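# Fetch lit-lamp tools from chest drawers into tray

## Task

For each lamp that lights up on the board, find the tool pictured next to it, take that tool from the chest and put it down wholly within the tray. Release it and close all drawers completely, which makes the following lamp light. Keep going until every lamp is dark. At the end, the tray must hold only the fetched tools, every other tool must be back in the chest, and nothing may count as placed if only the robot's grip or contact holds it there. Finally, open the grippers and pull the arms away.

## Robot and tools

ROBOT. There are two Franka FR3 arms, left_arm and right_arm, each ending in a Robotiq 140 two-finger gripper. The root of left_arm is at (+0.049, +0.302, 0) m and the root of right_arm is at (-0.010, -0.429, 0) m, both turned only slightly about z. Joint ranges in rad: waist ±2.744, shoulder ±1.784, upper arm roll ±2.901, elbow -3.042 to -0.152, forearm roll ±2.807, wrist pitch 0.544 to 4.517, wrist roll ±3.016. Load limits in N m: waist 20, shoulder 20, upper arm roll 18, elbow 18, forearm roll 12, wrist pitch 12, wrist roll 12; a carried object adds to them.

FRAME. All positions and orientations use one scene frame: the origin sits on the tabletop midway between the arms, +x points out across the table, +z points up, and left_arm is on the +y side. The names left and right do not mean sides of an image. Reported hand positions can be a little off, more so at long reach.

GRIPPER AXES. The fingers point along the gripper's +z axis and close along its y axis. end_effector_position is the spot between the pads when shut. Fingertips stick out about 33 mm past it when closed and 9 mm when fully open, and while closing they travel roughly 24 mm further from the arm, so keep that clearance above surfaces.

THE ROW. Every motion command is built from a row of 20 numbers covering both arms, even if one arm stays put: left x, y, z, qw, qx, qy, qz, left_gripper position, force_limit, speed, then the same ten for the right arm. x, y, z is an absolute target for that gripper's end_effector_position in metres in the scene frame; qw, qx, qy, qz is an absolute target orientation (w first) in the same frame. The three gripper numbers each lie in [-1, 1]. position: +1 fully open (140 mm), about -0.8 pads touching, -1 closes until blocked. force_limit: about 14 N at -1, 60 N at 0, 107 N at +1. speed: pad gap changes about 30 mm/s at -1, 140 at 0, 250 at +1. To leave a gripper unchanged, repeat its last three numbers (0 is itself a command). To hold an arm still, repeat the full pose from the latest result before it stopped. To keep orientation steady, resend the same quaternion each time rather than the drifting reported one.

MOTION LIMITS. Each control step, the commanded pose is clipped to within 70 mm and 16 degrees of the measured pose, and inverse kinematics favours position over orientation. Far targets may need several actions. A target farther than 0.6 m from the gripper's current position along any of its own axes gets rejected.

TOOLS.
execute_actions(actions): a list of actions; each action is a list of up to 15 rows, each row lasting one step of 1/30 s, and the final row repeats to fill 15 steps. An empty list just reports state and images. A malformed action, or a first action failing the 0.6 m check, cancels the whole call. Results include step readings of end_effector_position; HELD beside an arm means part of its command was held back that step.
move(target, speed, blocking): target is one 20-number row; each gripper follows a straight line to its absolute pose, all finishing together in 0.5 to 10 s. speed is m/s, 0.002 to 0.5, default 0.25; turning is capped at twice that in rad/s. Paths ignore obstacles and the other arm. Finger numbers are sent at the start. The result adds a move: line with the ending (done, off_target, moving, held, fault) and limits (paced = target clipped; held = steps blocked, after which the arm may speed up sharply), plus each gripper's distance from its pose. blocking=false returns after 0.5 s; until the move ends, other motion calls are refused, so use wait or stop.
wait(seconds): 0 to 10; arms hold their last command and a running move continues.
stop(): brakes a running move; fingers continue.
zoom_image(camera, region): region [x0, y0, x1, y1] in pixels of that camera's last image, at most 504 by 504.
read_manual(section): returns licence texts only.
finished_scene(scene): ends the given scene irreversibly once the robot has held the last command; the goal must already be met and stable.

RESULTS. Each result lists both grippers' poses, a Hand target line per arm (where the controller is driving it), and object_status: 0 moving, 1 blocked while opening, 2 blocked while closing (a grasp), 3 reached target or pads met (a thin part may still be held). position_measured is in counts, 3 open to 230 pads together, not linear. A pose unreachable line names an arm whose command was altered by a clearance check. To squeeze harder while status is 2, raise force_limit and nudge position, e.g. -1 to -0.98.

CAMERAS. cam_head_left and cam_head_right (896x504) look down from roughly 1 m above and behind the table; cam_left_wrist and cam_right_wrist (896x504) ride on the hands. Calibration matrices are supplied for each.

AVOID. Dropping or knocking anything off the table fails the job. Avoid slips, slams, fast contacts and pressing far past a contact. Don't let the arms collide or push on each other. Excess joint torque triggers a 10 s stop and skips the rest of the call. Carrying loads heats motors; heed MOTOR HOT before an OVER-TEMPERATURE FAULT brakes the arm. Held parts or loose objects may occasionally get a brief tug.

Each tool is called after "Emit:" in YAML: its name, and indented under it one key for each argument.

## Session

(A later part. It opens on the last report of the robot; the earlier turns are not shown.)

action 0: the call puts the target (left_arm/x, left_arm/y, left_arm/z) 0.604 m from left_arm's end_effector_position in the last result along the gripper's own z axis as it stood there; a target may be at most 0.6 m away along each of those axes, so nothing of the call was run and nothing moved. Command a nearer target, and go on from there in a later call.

Emit:
move:
  target: [0.5,0.4,0.85,0,0.707,0,0.707,0.1,0,0,0.4,-0.392,0.313,0.064,0.994,-0.048,0.08,1,0,0]

Emit:
move:
  target: [0.3,0.35,1.2,0,0,0,1,0.1,0,0,0.4,-0.392,0.313,0.064,0.994,-0.048,0.08,1,0,0]

Scene clock: 60.07 s.
left_arm: end_effector_position=(+0.4939, +0.3939, +0.8542) position_measured=117 object_status=3 end_effector_quat_wxyz=(-0.016, +0.610, -0.036, +0.791) | right_arm: end_effector_position=(+0.3999, -0.3918, +0.3132) position_measured=3 object_status=3 end_effector_quat_wxyz=(+0.064, +0.994, -0.048, +0.080)
Joint positions: left_arm=[ 0.429 -0.697  0.225 -2.091  1.513  3.858 -3.017] | right_arm=[ 0.292 -0.595 -0.019 -2.443 -0.19   1.966 -1.202]
Joint velocities: left_arm=[-0.207 -0.04   0.094 -0.015  0.073 -0.155 -0.001] | right_arm=[ 0.    -0.001  0.001 -0.     0.001  0.    -0.   ]
Hand target (left_arm): +0.495, +0.400, +0.852; -0.020, +0.612, -0.028, +0.790
Hand target (right_arm): +0.400, -0.392, +0.313; +0.064, +0.994, -0.048, +0.080
Off the commanded pose (left_arm): 0.010 m, 15 deg.
Off the commanded pose (right_arm): 0.000 m, 0 deg.
joint sent to its limit (left arm) — the command would take joint 7 (wrist roll) past its lower limit, so that joint was sent only as far as its limit.
move: off_target (left_arm); limits=paced
camera_calibration (this result's frames):
cam_left_wrist: T_world_to_cam=[[0.0193171, -0.967328, -0.252793, 0.583433], [-0.0915706, 0.250066, -0.963889, 0.781601], [0.995611, 0.0417679, -0.0837483, -0.253434], [0, 0, 0, 1]] pos_world=[0.312623, 0.379504, 0.879639]
cam_right_wrist: T_world_to_cam=[[-0.204422, -0.976555, 0.0674649, -0.322783], [-0.931119, 0.21525, 0.294421, 0.362633], [-0.30204, -0.00263183, -0.953292, 0.598496], [0, 0, 0, 1]] pos_world=[0.452441, -0.391697, 0.485551]

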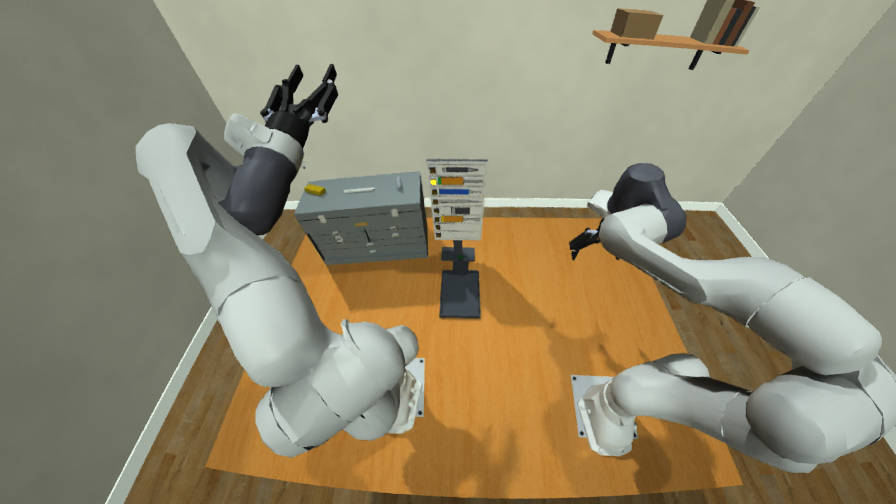

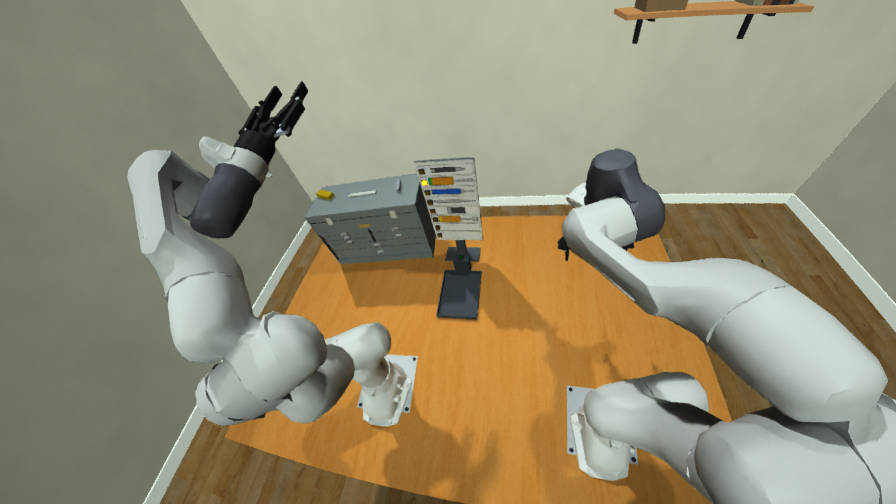

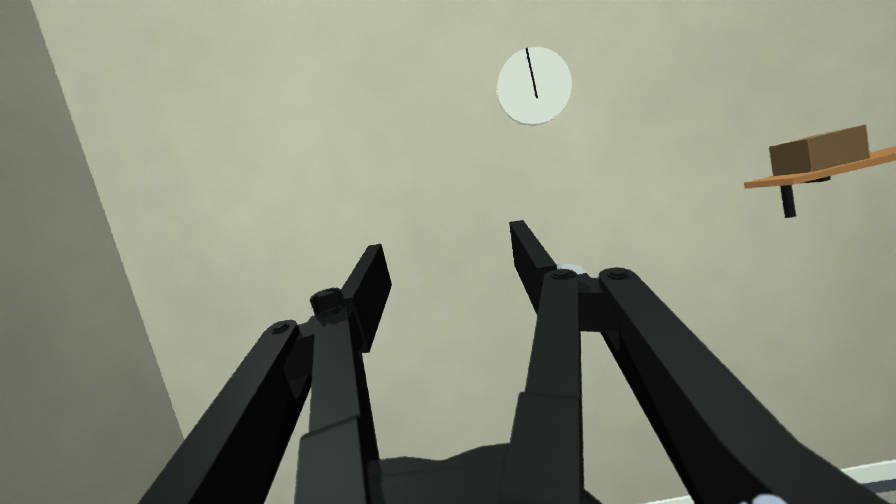

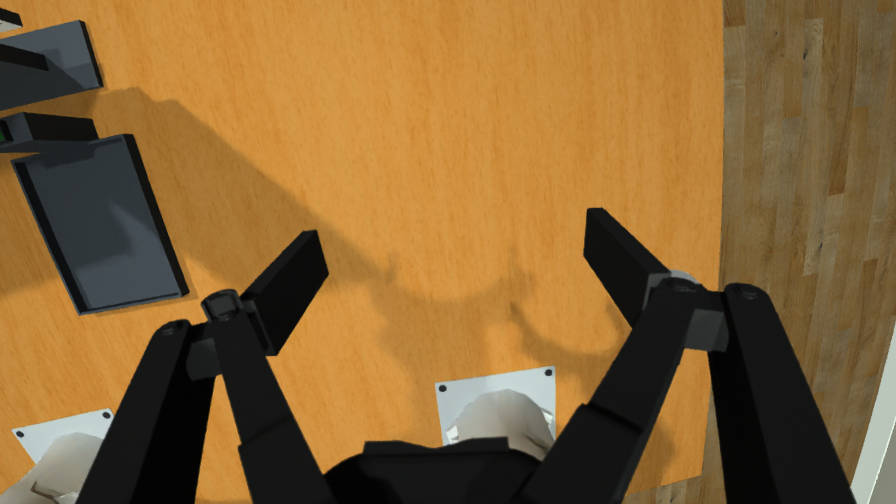

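Scene clock: 63.67 s.
left_arm: end_effector_position=(+0.2996, +0.3471, +1.1976) position_measured=117 object_status=3 end_effector_quat_wxyz=(-0.000, -0.002, -0.010, +1.000) | right_arm: end_effector_position=(+0.3999, -0.3918, +0.3132) position_measured=3 object_status=3 end_effector_quat_wxyz=(+0.064, +0.994, -0.048, +0.080)
Joint positions: left_arm=[ 1.047 -0.265 -0.615 -1.384 -0.148  4.324 -2.024] | right_arm=[ 0.292 -0.595 -0.019 -2.443 -0.19   1.966 -1.202]
Joint velocities: left_arm=[ 0.006  0.002 -0.005  0.004 -0.002 -0.001  0.028] | right_arm=[ 0.    -0.     0.001  0.     0.     0.    -0.   ]
Hand target (left_arm): +0.299, +0.349, +1.197; -0.006, -0.004, -0.008, +1.000
Hand target (right_arm): +0.400, -0.392, +0.313; +0.064, +0.994, -0.048, +0.080
Off the commanded pose (left_arm): 0.004 m, 1 deg.
Off the commanded pose (right_arm): 0.000 m, 0 deg.
move: off_target (left_arm)
camera_calibration (this result's frames):
cam_left_wrist: T_world_to_cam=[[0.181707, -0.982955, -0.0279796, 0.316202], [0.924762, 0.180486, -0.335022, 0.0729903], [0.334361, 0.0350012, 0.941795, -1.05702], [0, 0, 0, 1]] pos_world=[0.228472, 0.334635, 1.0288]
cam_right_wrist: T_world_to_cam=[[-0.204422, -0.976555, 0.0674649, -0.322783], [-0.931119, 0.215251, 0.294421, 0.362633], [-0.30204, -0.00263179, -0.953292, 0.598496], [0, 0, 0, 1]] pos_world=[0.452441, -0.391697, 0.485551]

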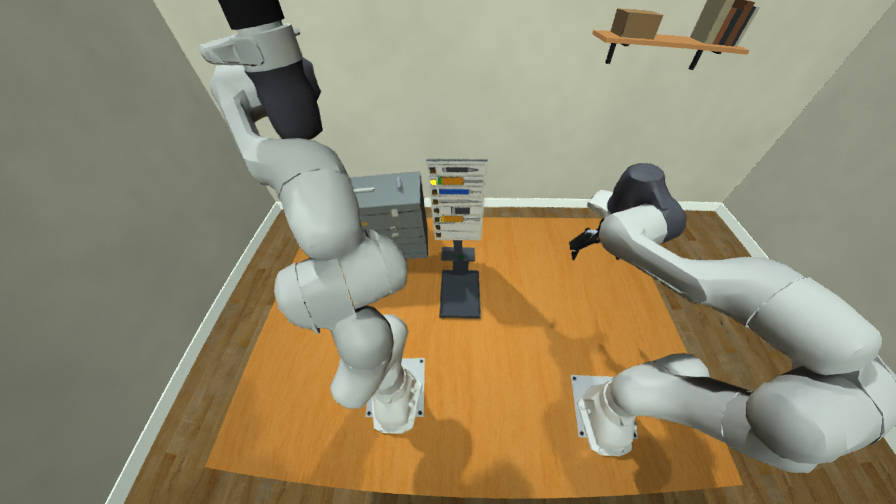

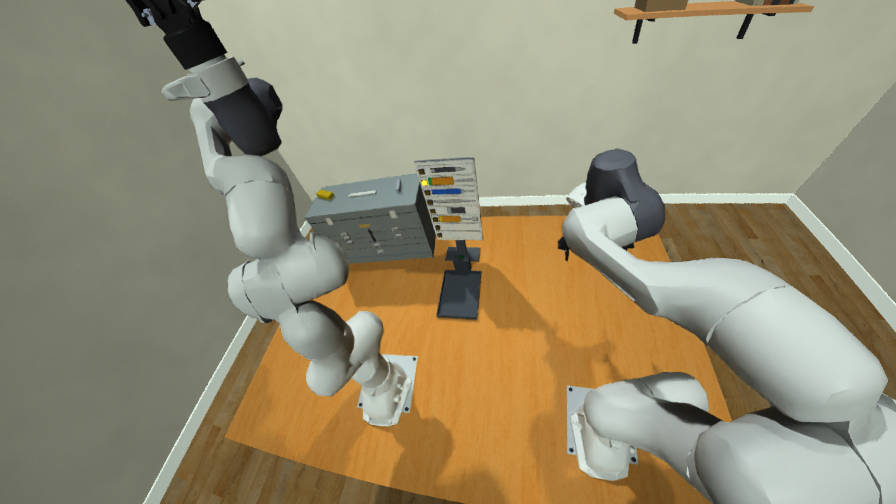

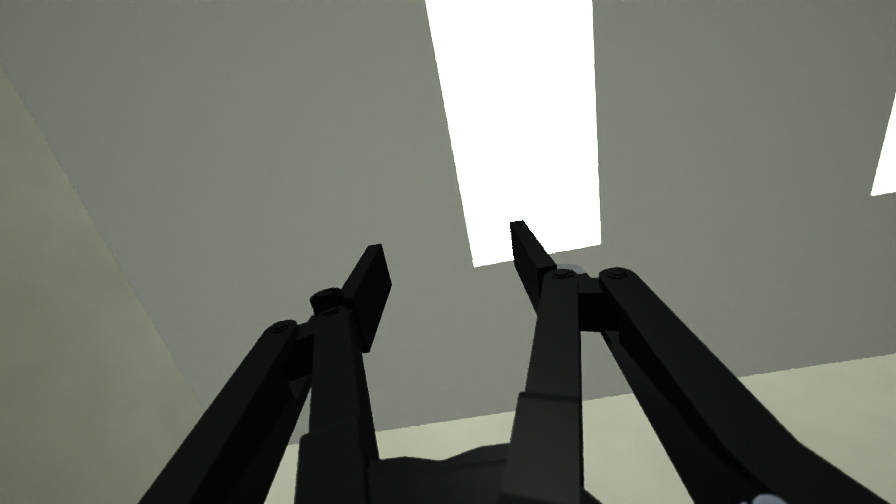

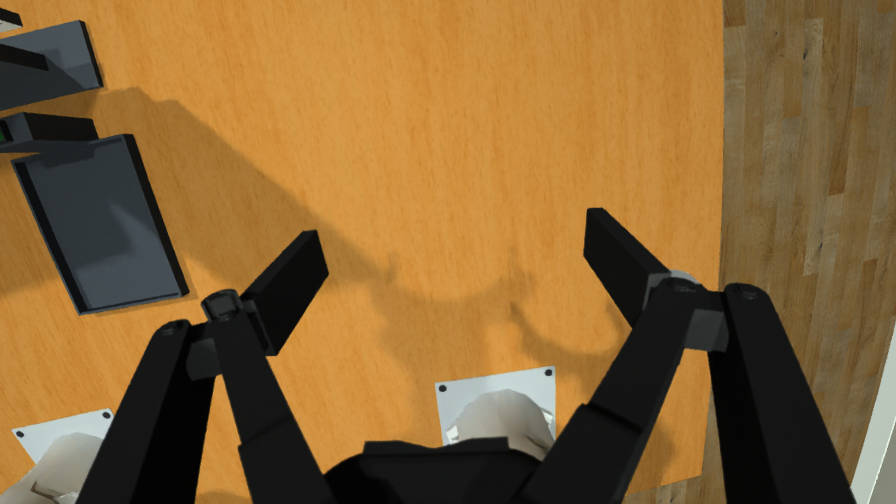

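Emit:
move:
  target: [0.68,0.42,0.85,0,0.707,0,0.707,0.1,0,0,0.4,-0.392,0.313,0.064,0.994,-0.048,0.08,1,0,0]

Emit:
move:
  target: [0.5,0.45,0.5,0,1,0,0,0.1,0,0,0.4,-0.392,0.313,0.064,0.994,-0.048,0.08,1,0,0]

Scene clock: 67.70 s.
left_arm: end_effector_position=(+0.6823, +0.4182, +0.8534) position_measured=117 object_status=3 end_effector_quat_wxyz=(-0.010, +0.638, +0.004, +0.770) | right_arm: end_effector_position=(+0.3999, -0.3918, +0.3132) position_measured=3 object_status=3 end_effector_quat_wxyz=(+0.064, +0.994, -0.048, +0.080)
Joint positions: left_arm=[ 0.168 -0.254  0.253 -1.705  1.439  3.606 -3.009] | right_arm=[ 0.292 -0.595 -0.019 -2.443 -0.19   1.966 -1.202]
Joint velocities: left_arm=[-0.177 -0.007  0.141  0.003  0.039 -0.035 -0.026] | right_arm=[ 0.001  0.001  0.001  0.    -0.     0.001 -0.   ]
Hand target (left_arm): +0.682, +0.420, +0.855; -0.009, +0.638, +0.008, +0.770
Hand target (right_arm): +0.400, -0.392, +0.313; +0.064, +0.994, -0.048, +0.080
Off the commanded pose (left_arm): 0.004 m, 11 deg.
Off the commanded pose (right_arm): 0.000 m, 0 deg.
joint sent to its limit (left arm) — the command would take joint 7 (wrist roll) past its lower limit, so that joint was sent only as far as its limit.
move: off_target (left_arm)
camera_calibration (this result's frames):
cam_left_wrist: T_world_to_cam=[[0.0449501, -0.981239, -0.187481, 0.535688], [-0.168279, 0.177551, -0.969617, 0.879489], [0.984714, 0.0751333, -0.157141, -0.385976], [0, 0, 0, 1]] pos_world=[0.503996, 0.398483, 0.892546]
cam_right_wrist: T_world_to_cam=[[-0.204422, -0.976555, 0.067465, -0.322783], [-0.931119, 0.215251, 0.294421, 0.362633], [-0.302041, -0.00263188, -0.953291, 0.598496], [0, 0, 0, 1]] pos_world=[0.452441, -0.391697, 0.485551]

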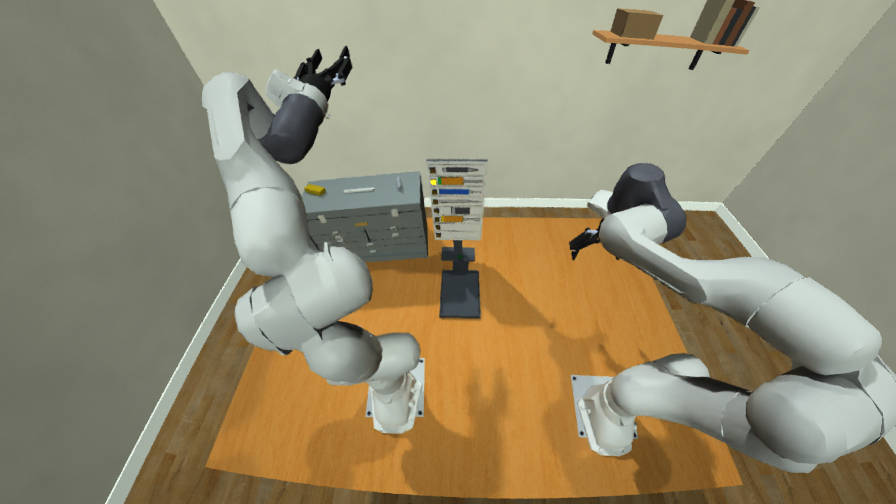

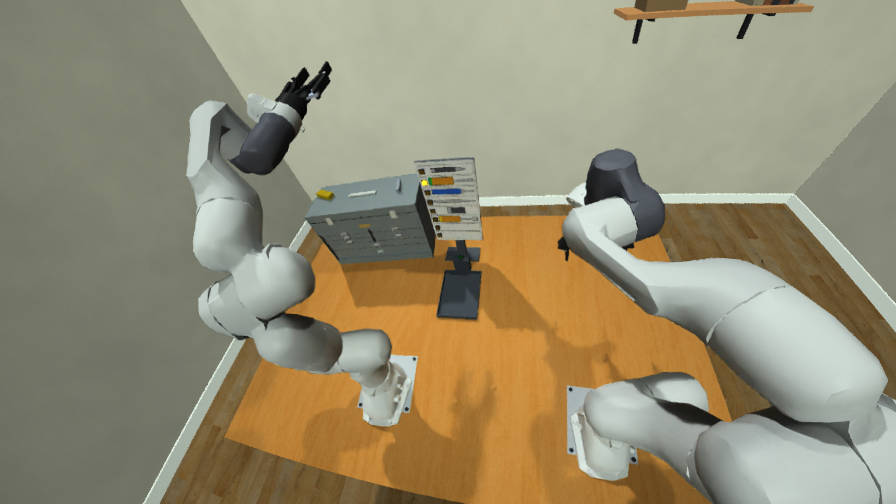

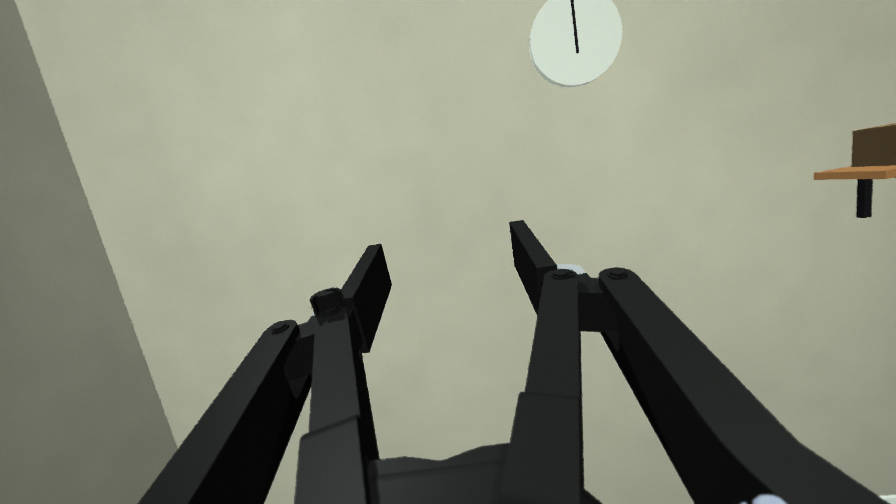

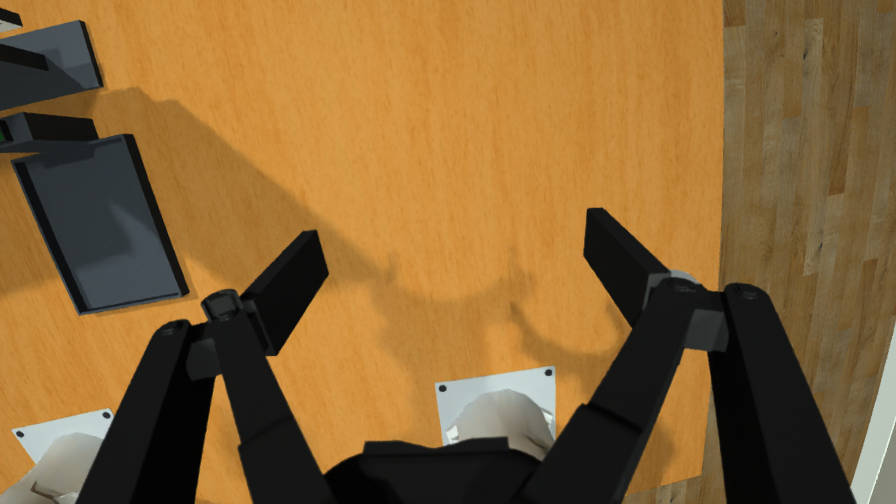

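Scene clock: 72.60 s.
left_arm: end_effector_position=(+0.5050, +0.4524, +0.4934) position_measured=117 object_status=3 end_effector_quat_wxyz=(-0.177, +0.908, -0.231, +0.302) | right_arm: end_effector_position=(+0.3999, -0.3918, +0.3132) position_measured=3 object_status=3 end_effector_quat_wxyz=(+0.064, +0.994, -0.048, +0.080)
Joint positions: left_arm=[ 1.873 -0.779 -0.737 -1.906  2.063  4.53  -3.017] | right_arm=[ 0.292 -0.595 -0.019 -2.443 -0.19   1.966 -1.202]
Joint velocities: left_arm=[ 0.004 -0.    -0.007  0.015  0.02   0.    -0.002] | right_arm=[-0.    -0.    -0.     0.     0.    -0.001  0.001]
Hand target (left_arm): +0.504, +0.453, +0.492; -0.177, +0.909, -0.230, +0.298
Hand target (right_arm): +0.400, -0.392, +0.313; +0.064, +0.994, -0.048, +0.080
Off the commanded pose (left_arm): 0.009 m, 50 deg; orientation clipped at the last step of the last action.
Off the commanded pose (right_arm): 0.000 m, 0 deg.
joint sent to its limit (left arm) — the command would take joint 6 (wrist pitch) past its upper limit and joint 7 (wrist roll) past its lower limit, so those joints were sent only as far as their limits.
move: off_target (left_arm); limits=paced
camera_calibration (this result's frames):
cam_left_wrist: T_world_to_cam=[[-0.442282, -0.722049, -0.532008, 0.808531], [-0.817378, 0.568664, -0.0922758, 0.212532], [0.369161, 0.39404, -0.841696, 0.233794], [0, 0, 0, 1]] pos_world=[0.44501, 0.370815, 0.64654]
cam_right_wrist: T_world_to_cam=[[-0.204422, -0.976555, 0.0674649, -0.322783], [-0.931119, 0.215251, 0.294421, 0.362633], [-0.30204, -0.00263182, -0.953292, 0.598496], [0, 0, 0, 1]] pos_world=[0.452441, -0.391697, 0.485551]

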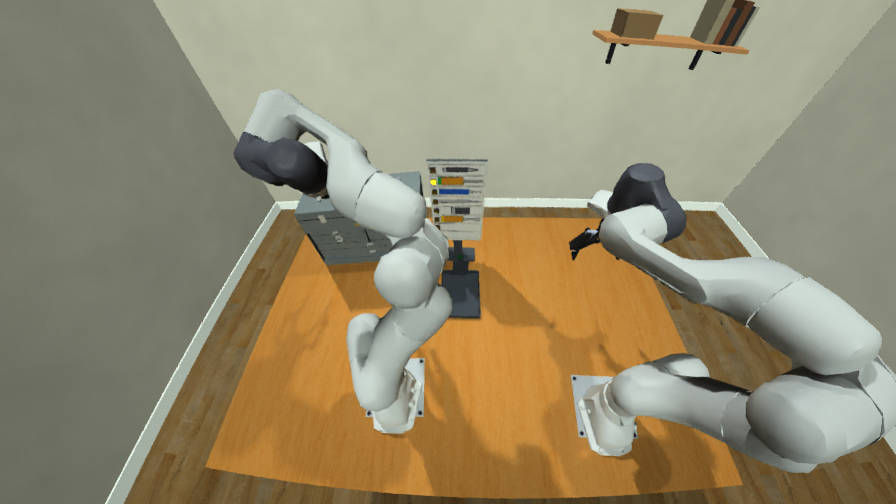

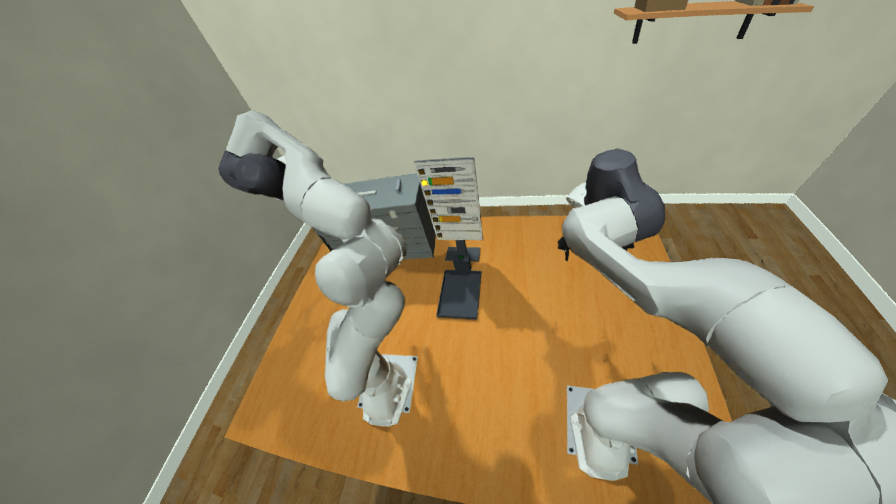

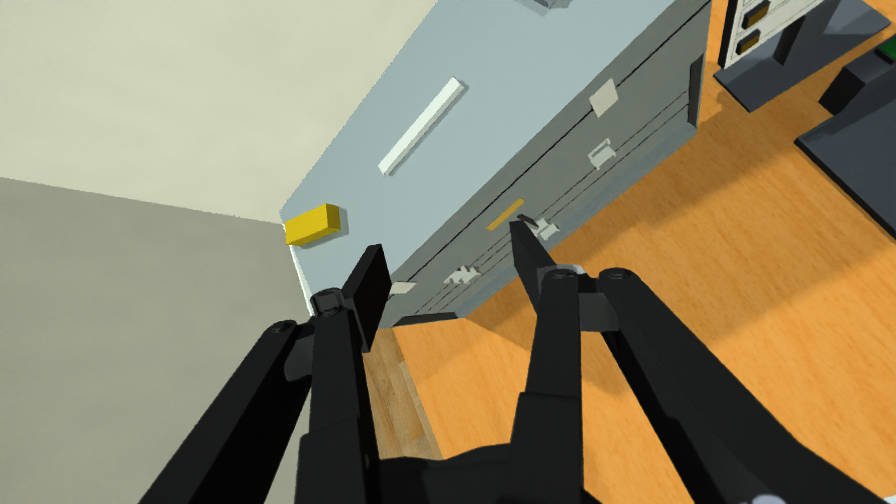

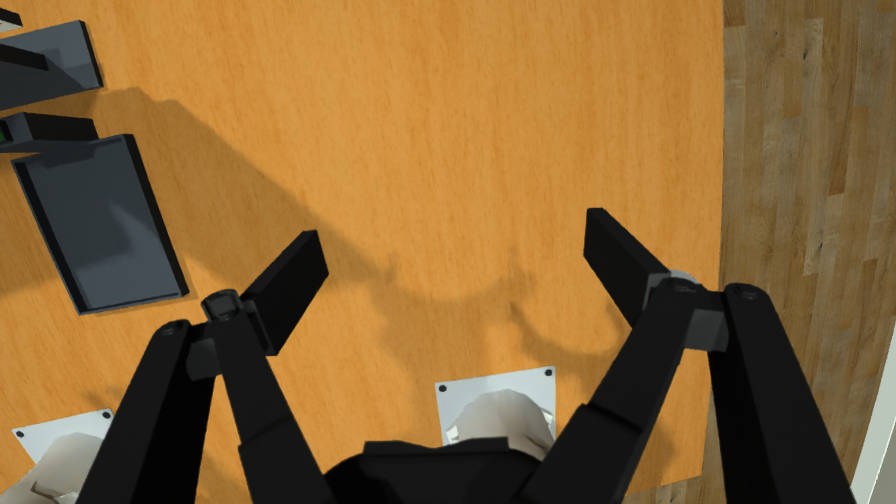

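Emit:
move:
  target: [0.68,0.42,0.85,0,0.707,0,0.707,0.1,0,0,0.4,-0.392,0.313,0.064,0.994,-0.048,0.08,1,0,0]

Emit:
move:
  target: [0.45,0.76,0.85,-0.5,0.5,0.5,0.5,0.1,0,0,0.4,-0.392,0.313,0.064,0.994,-0.048,0.08,1,0,0]

Emit:
move:
  target: [0.5,0.45,0.5,0,1,0,0,0.1,0,0,0.4,-0.392,0.313,0.064,0.994,-0.048,0.08,1,0,0]

Scene clock: 75.97 s.
left_arm: end_effector_position=(+0.6760, +0.4088, +0.8569) position_measured=117 object_status=3 end_effector_quat_wxyz=(-0.016, +0.630, -0.023, +0.776) | right_arm: end_effector_position=(+0.3999, -0.3918, +0.3132) position_measured=3 object_status=3 end_effector_quat_wxyz=(+0.064, +0.994, -0.048, +0.080)
Joint positions: left_arm=[ 0.928 -0.264 -0.337 -1.7    1.304  3.808 -3.017] | right_arm=[ 0.292 -0.595 -0.019 -2.443 -0.19   1.966 -1.202]
Joint velocities: left_arm=[-0.415  0.025  0.318 -0.001  0.091 -0.126  0.001] | right_arm=[-0.001  0.001 -0.001 -0.    -0.001 -0.001  0.001]
Hand target (left_arm): +0.678, +0.415, +0.854; -0.020, +0.633, -0.016, +0.773
Hand target (right_arm): +0.400, -0.392, +0.313; +0.064, +0.994, -0.048, +0.080
Off the commanded pose (left_arm): 0.014 m, 12 deg.
Off the commanded pose (right_arm): 0.000 m, 0 deg.
joint sent to its limit (left arm) — the command would take joint 7 (wrist roll) past its lower limit, so that joint was sent only as far as its limit.
move: off_target (left_arm)
camera_calibration (this result's frames):
cam_left_wrist: T_world_to_cam=[[0.02395, -0.971845, -0.234401, 0.577924], [-0.144737, 0.228627, -0.962695, 0.840831], [0.98918, 0.056983, -0.135186, -0.392899], [0, 0, 0, 1]] pos_world=[0.496505, 0.391805, 0.891815]
cam_right_wrist: T_world_to_cam=[[-0.204421, -0.976555, 0.067465, -0.322783], [-0.931119, 0.21525, 0.294421, 0.362633], [-0.30204, -0.00263199, -0.953292, 0.598496], [0, 0, 0, 1]] pos_world=[0.452441, -0.391697, 0.485551]

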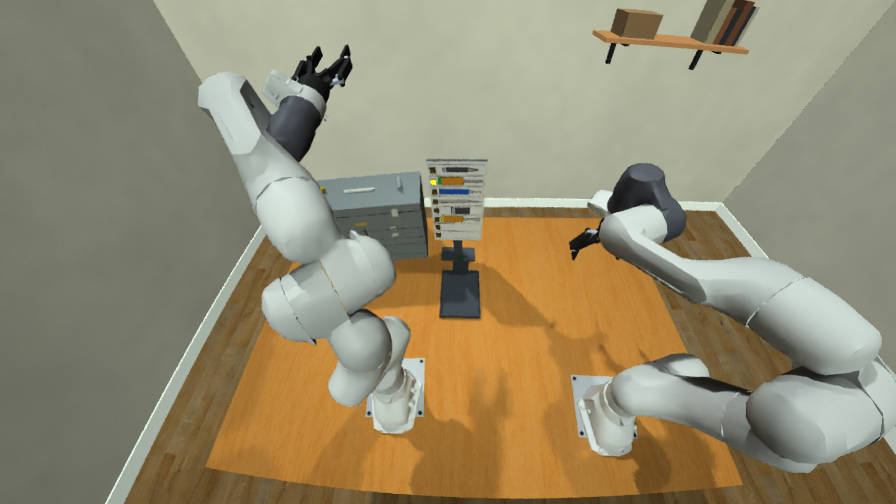

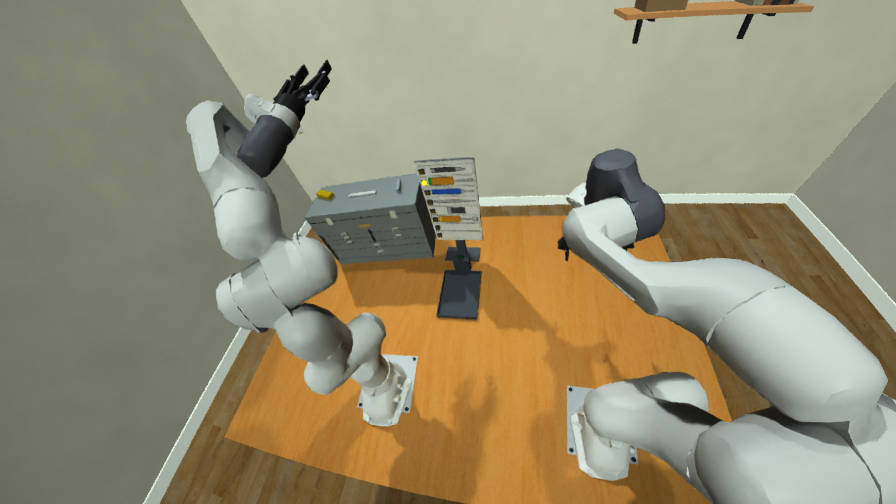

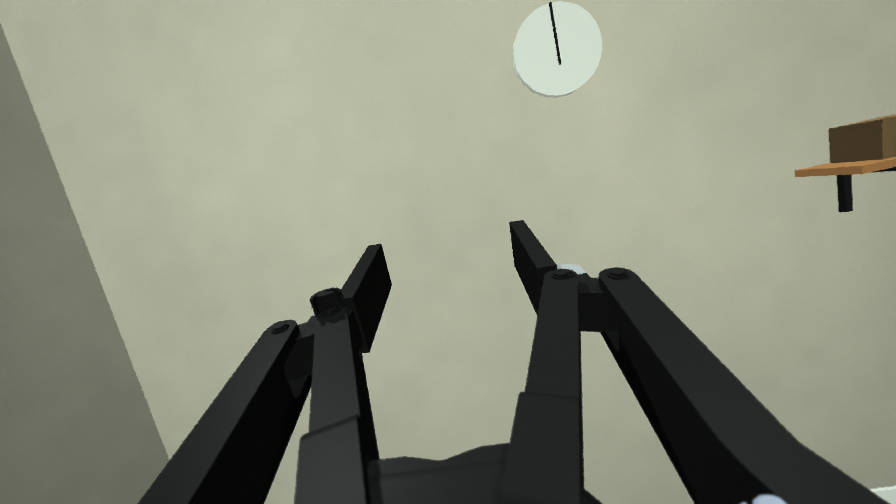

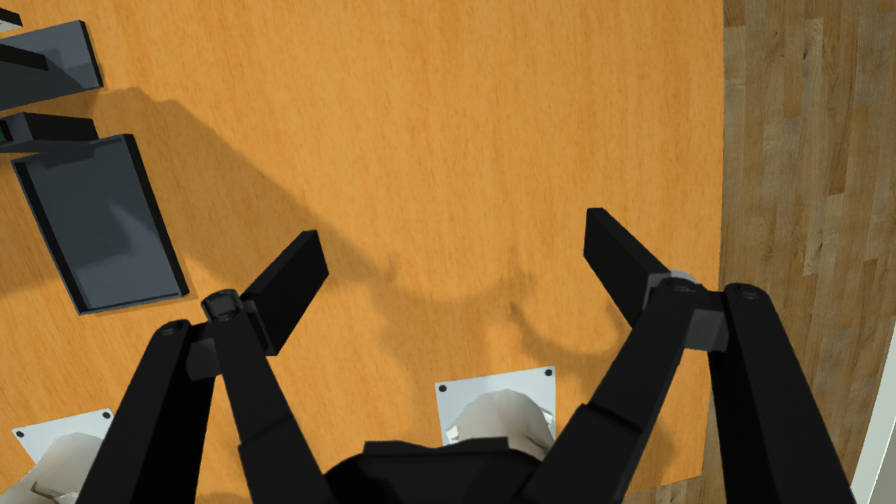

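Scene clock: 79.90 s.
left_arm: end_effector_position=(+0.4625, +0.7653, +0.8539) position_measured=117 object_status=3 end_effector_quat_wxyz=(+0.498, -0.496, -0.500, -0.506) | right_arm: end_effector_position=(+0.3999, -0.3918, +0.3132) position_measured=3 object_status=3 end_effector_quat_wxyz=(+0.064, +0.994, -0.048, +0.080)
Joint positions: left_arm=[ 1.088 -0.304 -0.54  -1.588  1.259  2.15  -2.868] | right_arm=[ 0.292 -0.595 -0.019 -2.443 -0.19   1.966 -1.202]
Joint velocities: left_arm=[-0.001  0.    -0.     0.     0.003 -0.012  0.   ] | right_arm=[-0.001  0.001 -0.001  0.001 -0.    -0.001  0.001]
Hand target (left_arm): +0.461, +0.766, +0.854; +0.502, -0.496, -0.499, -0.503
Hand target (right_arm): +0.400, -0.392, +0.313; +0.064, +0.994, -0.048, +0.080
Off the commanded pose (left_arm): 0.014 m, 1 deg.
Off the commanded pose (right_arm): 0.000 m, 0 deg.
move: off_target (left_arm)
camera_calibration (this result's frames):
cam_left_wrist: T_world_to_cam=[[0.985474, -0.0113928, -0.169445, -0.306387], [-0.163436, -0.334781, -0.928014, 1.13572], [-0.0461543, 0.942227, -0.33178, -0.233175], [0, 0, 0, 1]] pos_world=[0.476791, 0.596431, 0.924686]
cam_right_wrist: T_world_to_cam=[[-0.204422, -0.976555, 0.0674648, -0.322783], [-0.931119, 0.215251, 0.294421, 0.362633], [-0.30204, -0.00263174, -0.953292, 0.598496], [0, 0, 0, 1]] pos_world=[0.452441, -0.391697, 0.485551]

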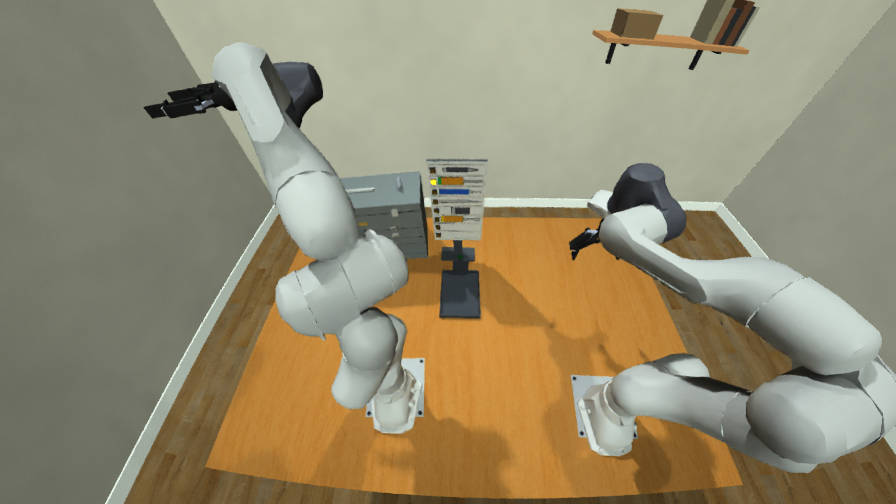

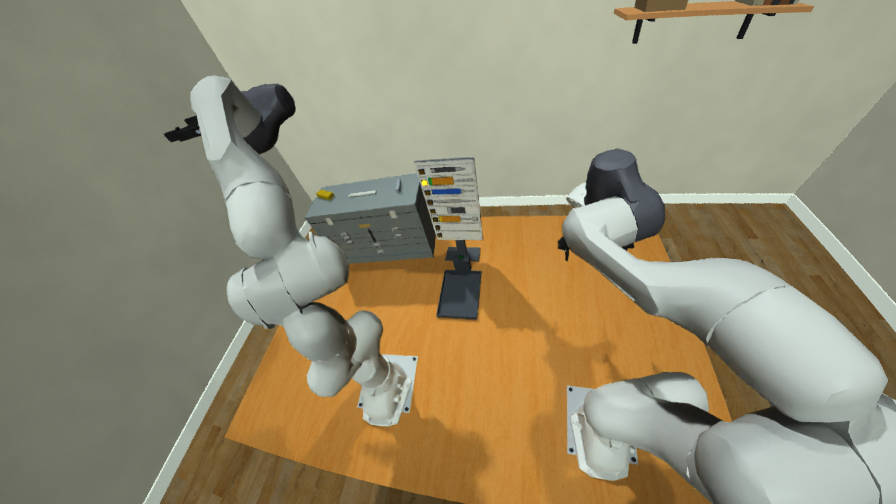

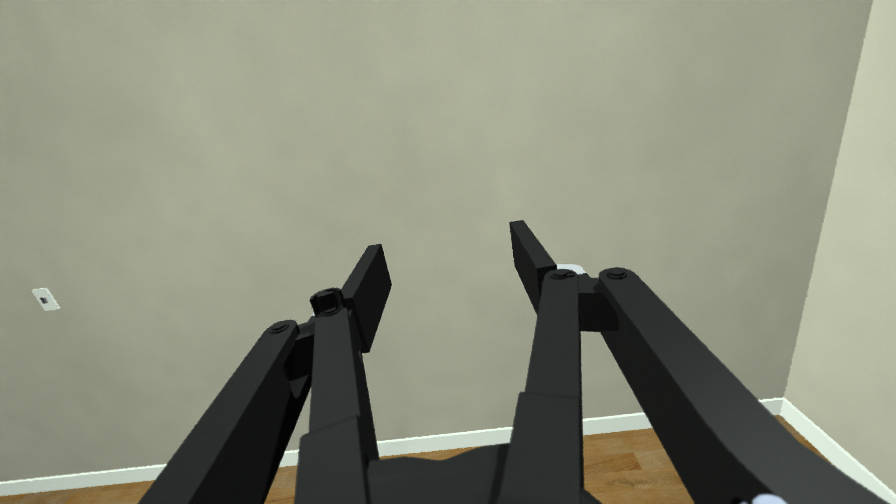

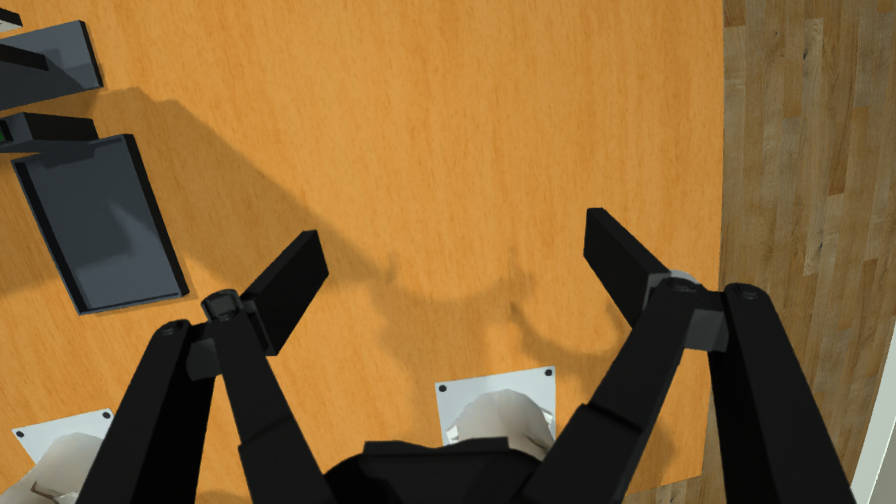

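Scene clock: 84.87 s.
left_arm: end_effector_position=(+0.4957, +0.4594, +0.4984) position_measured=117 object_status=3 end_effector_quat_wxyz=(+0.001, +1.000, +0.018, +0.009) | right_arm: end_effector_position=(+0.3999, -0.3918, +0.3132) position_measured=3 object_status=3 end_effector_quat_wxyz=(+0.064, +0.994, -0.048, +0.080)
Joint positions: left_arm=[ 0.033 -0.198  0.209 -1.565  0.034  1.387 -1.3  ] | right_arm=[ 0.292 -0.595 -0.019 -2.443 -0.19   1.966 -1.202]
Joint velocities: left_arm=[ 0.001  0.002  0.    -0.    -0.002 -0.005  0.031] | right_arm=[-0.     0.001  0.001  0.002 -0.     0.    -0.   ]
Hand target (left_arm): +0.496, +0.458, +0.498; +0.004, +1.000, +0.011, +0.008
Hand target (right_arm): +0.400, -0.392, +0.313; +0.064, +0.994, -0.048, +0.080
Off the commanded pose (left_arm): 0.010 m, 2 deg.
Off the commanded pose (right_arm): 0.000 m, 0 deg.
move: off_target (left_arm)
camera_calibration (this result's frames):
cam_left_wrist: T_world_to_cam=[[-0.145791, -0.989273, 0.00915077, 0.518207], [-0.935045, 0.140809, 0.325366, 0.248157], [-0.323164, 0.0388789, -0.945544, 0.796839], [0, 0, 0, 1]] pos_world=[0.565098, 0.446725, 0.667962]
cam_right_wrist: T_world_to_cam=[[-0.204422, -0.976555, 0.0674649, -0.322783], [-0.931119, 0.215251, 0.294421, 0.362633], [-0.30204, -0.00263182, -0.953292, 0.598496], [0, 0, 0, 1]] pos_world=[0.452441, -0.391697, 0.485551]

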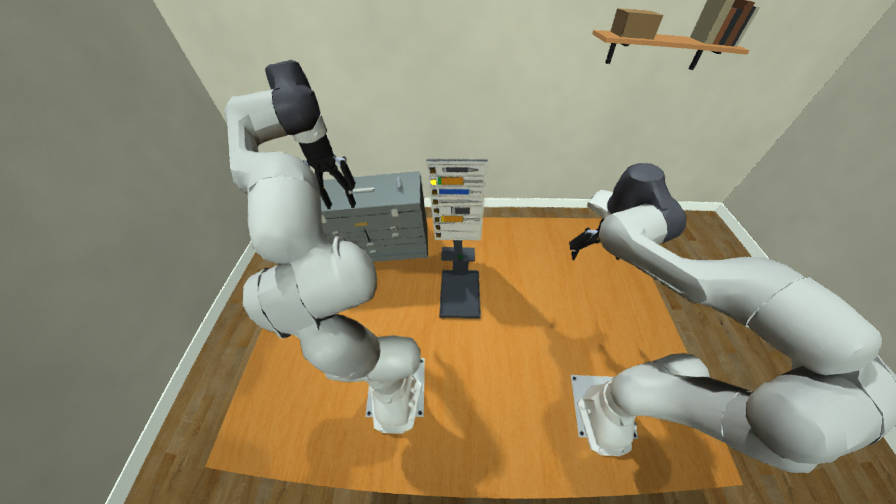

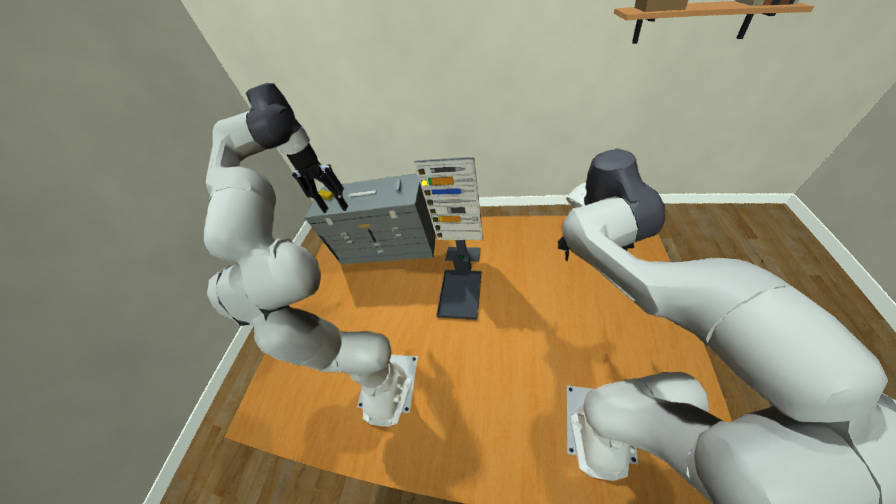

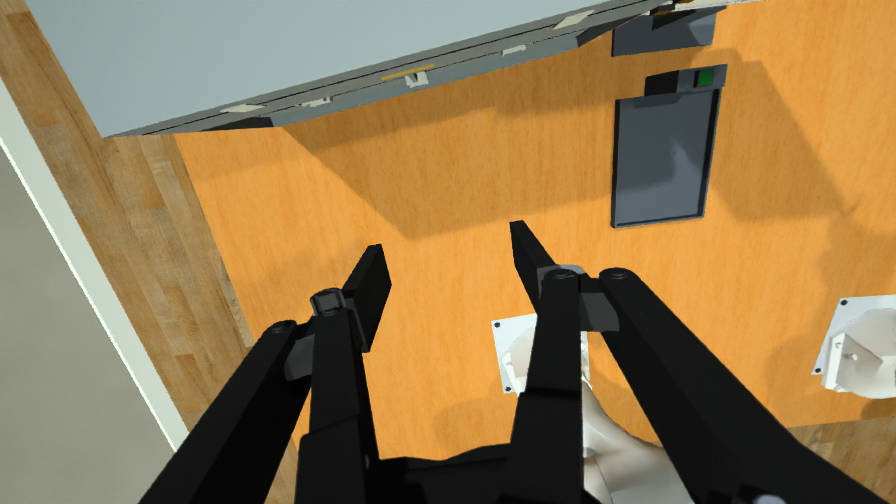

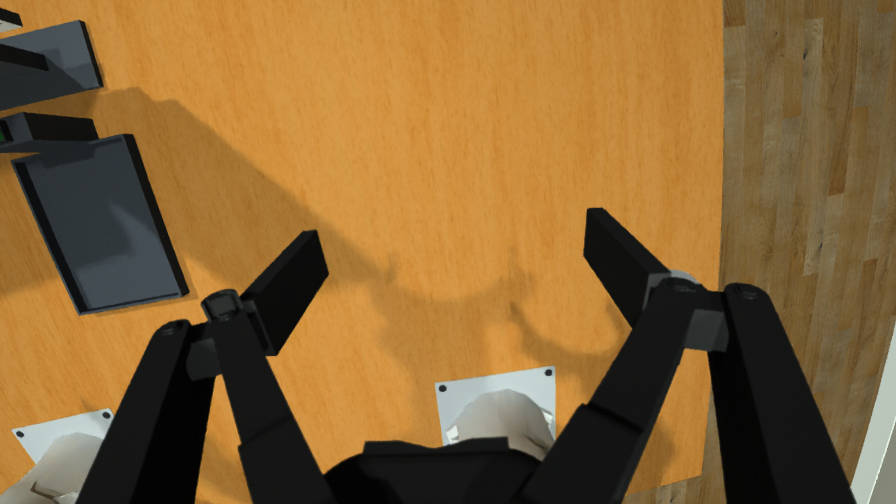

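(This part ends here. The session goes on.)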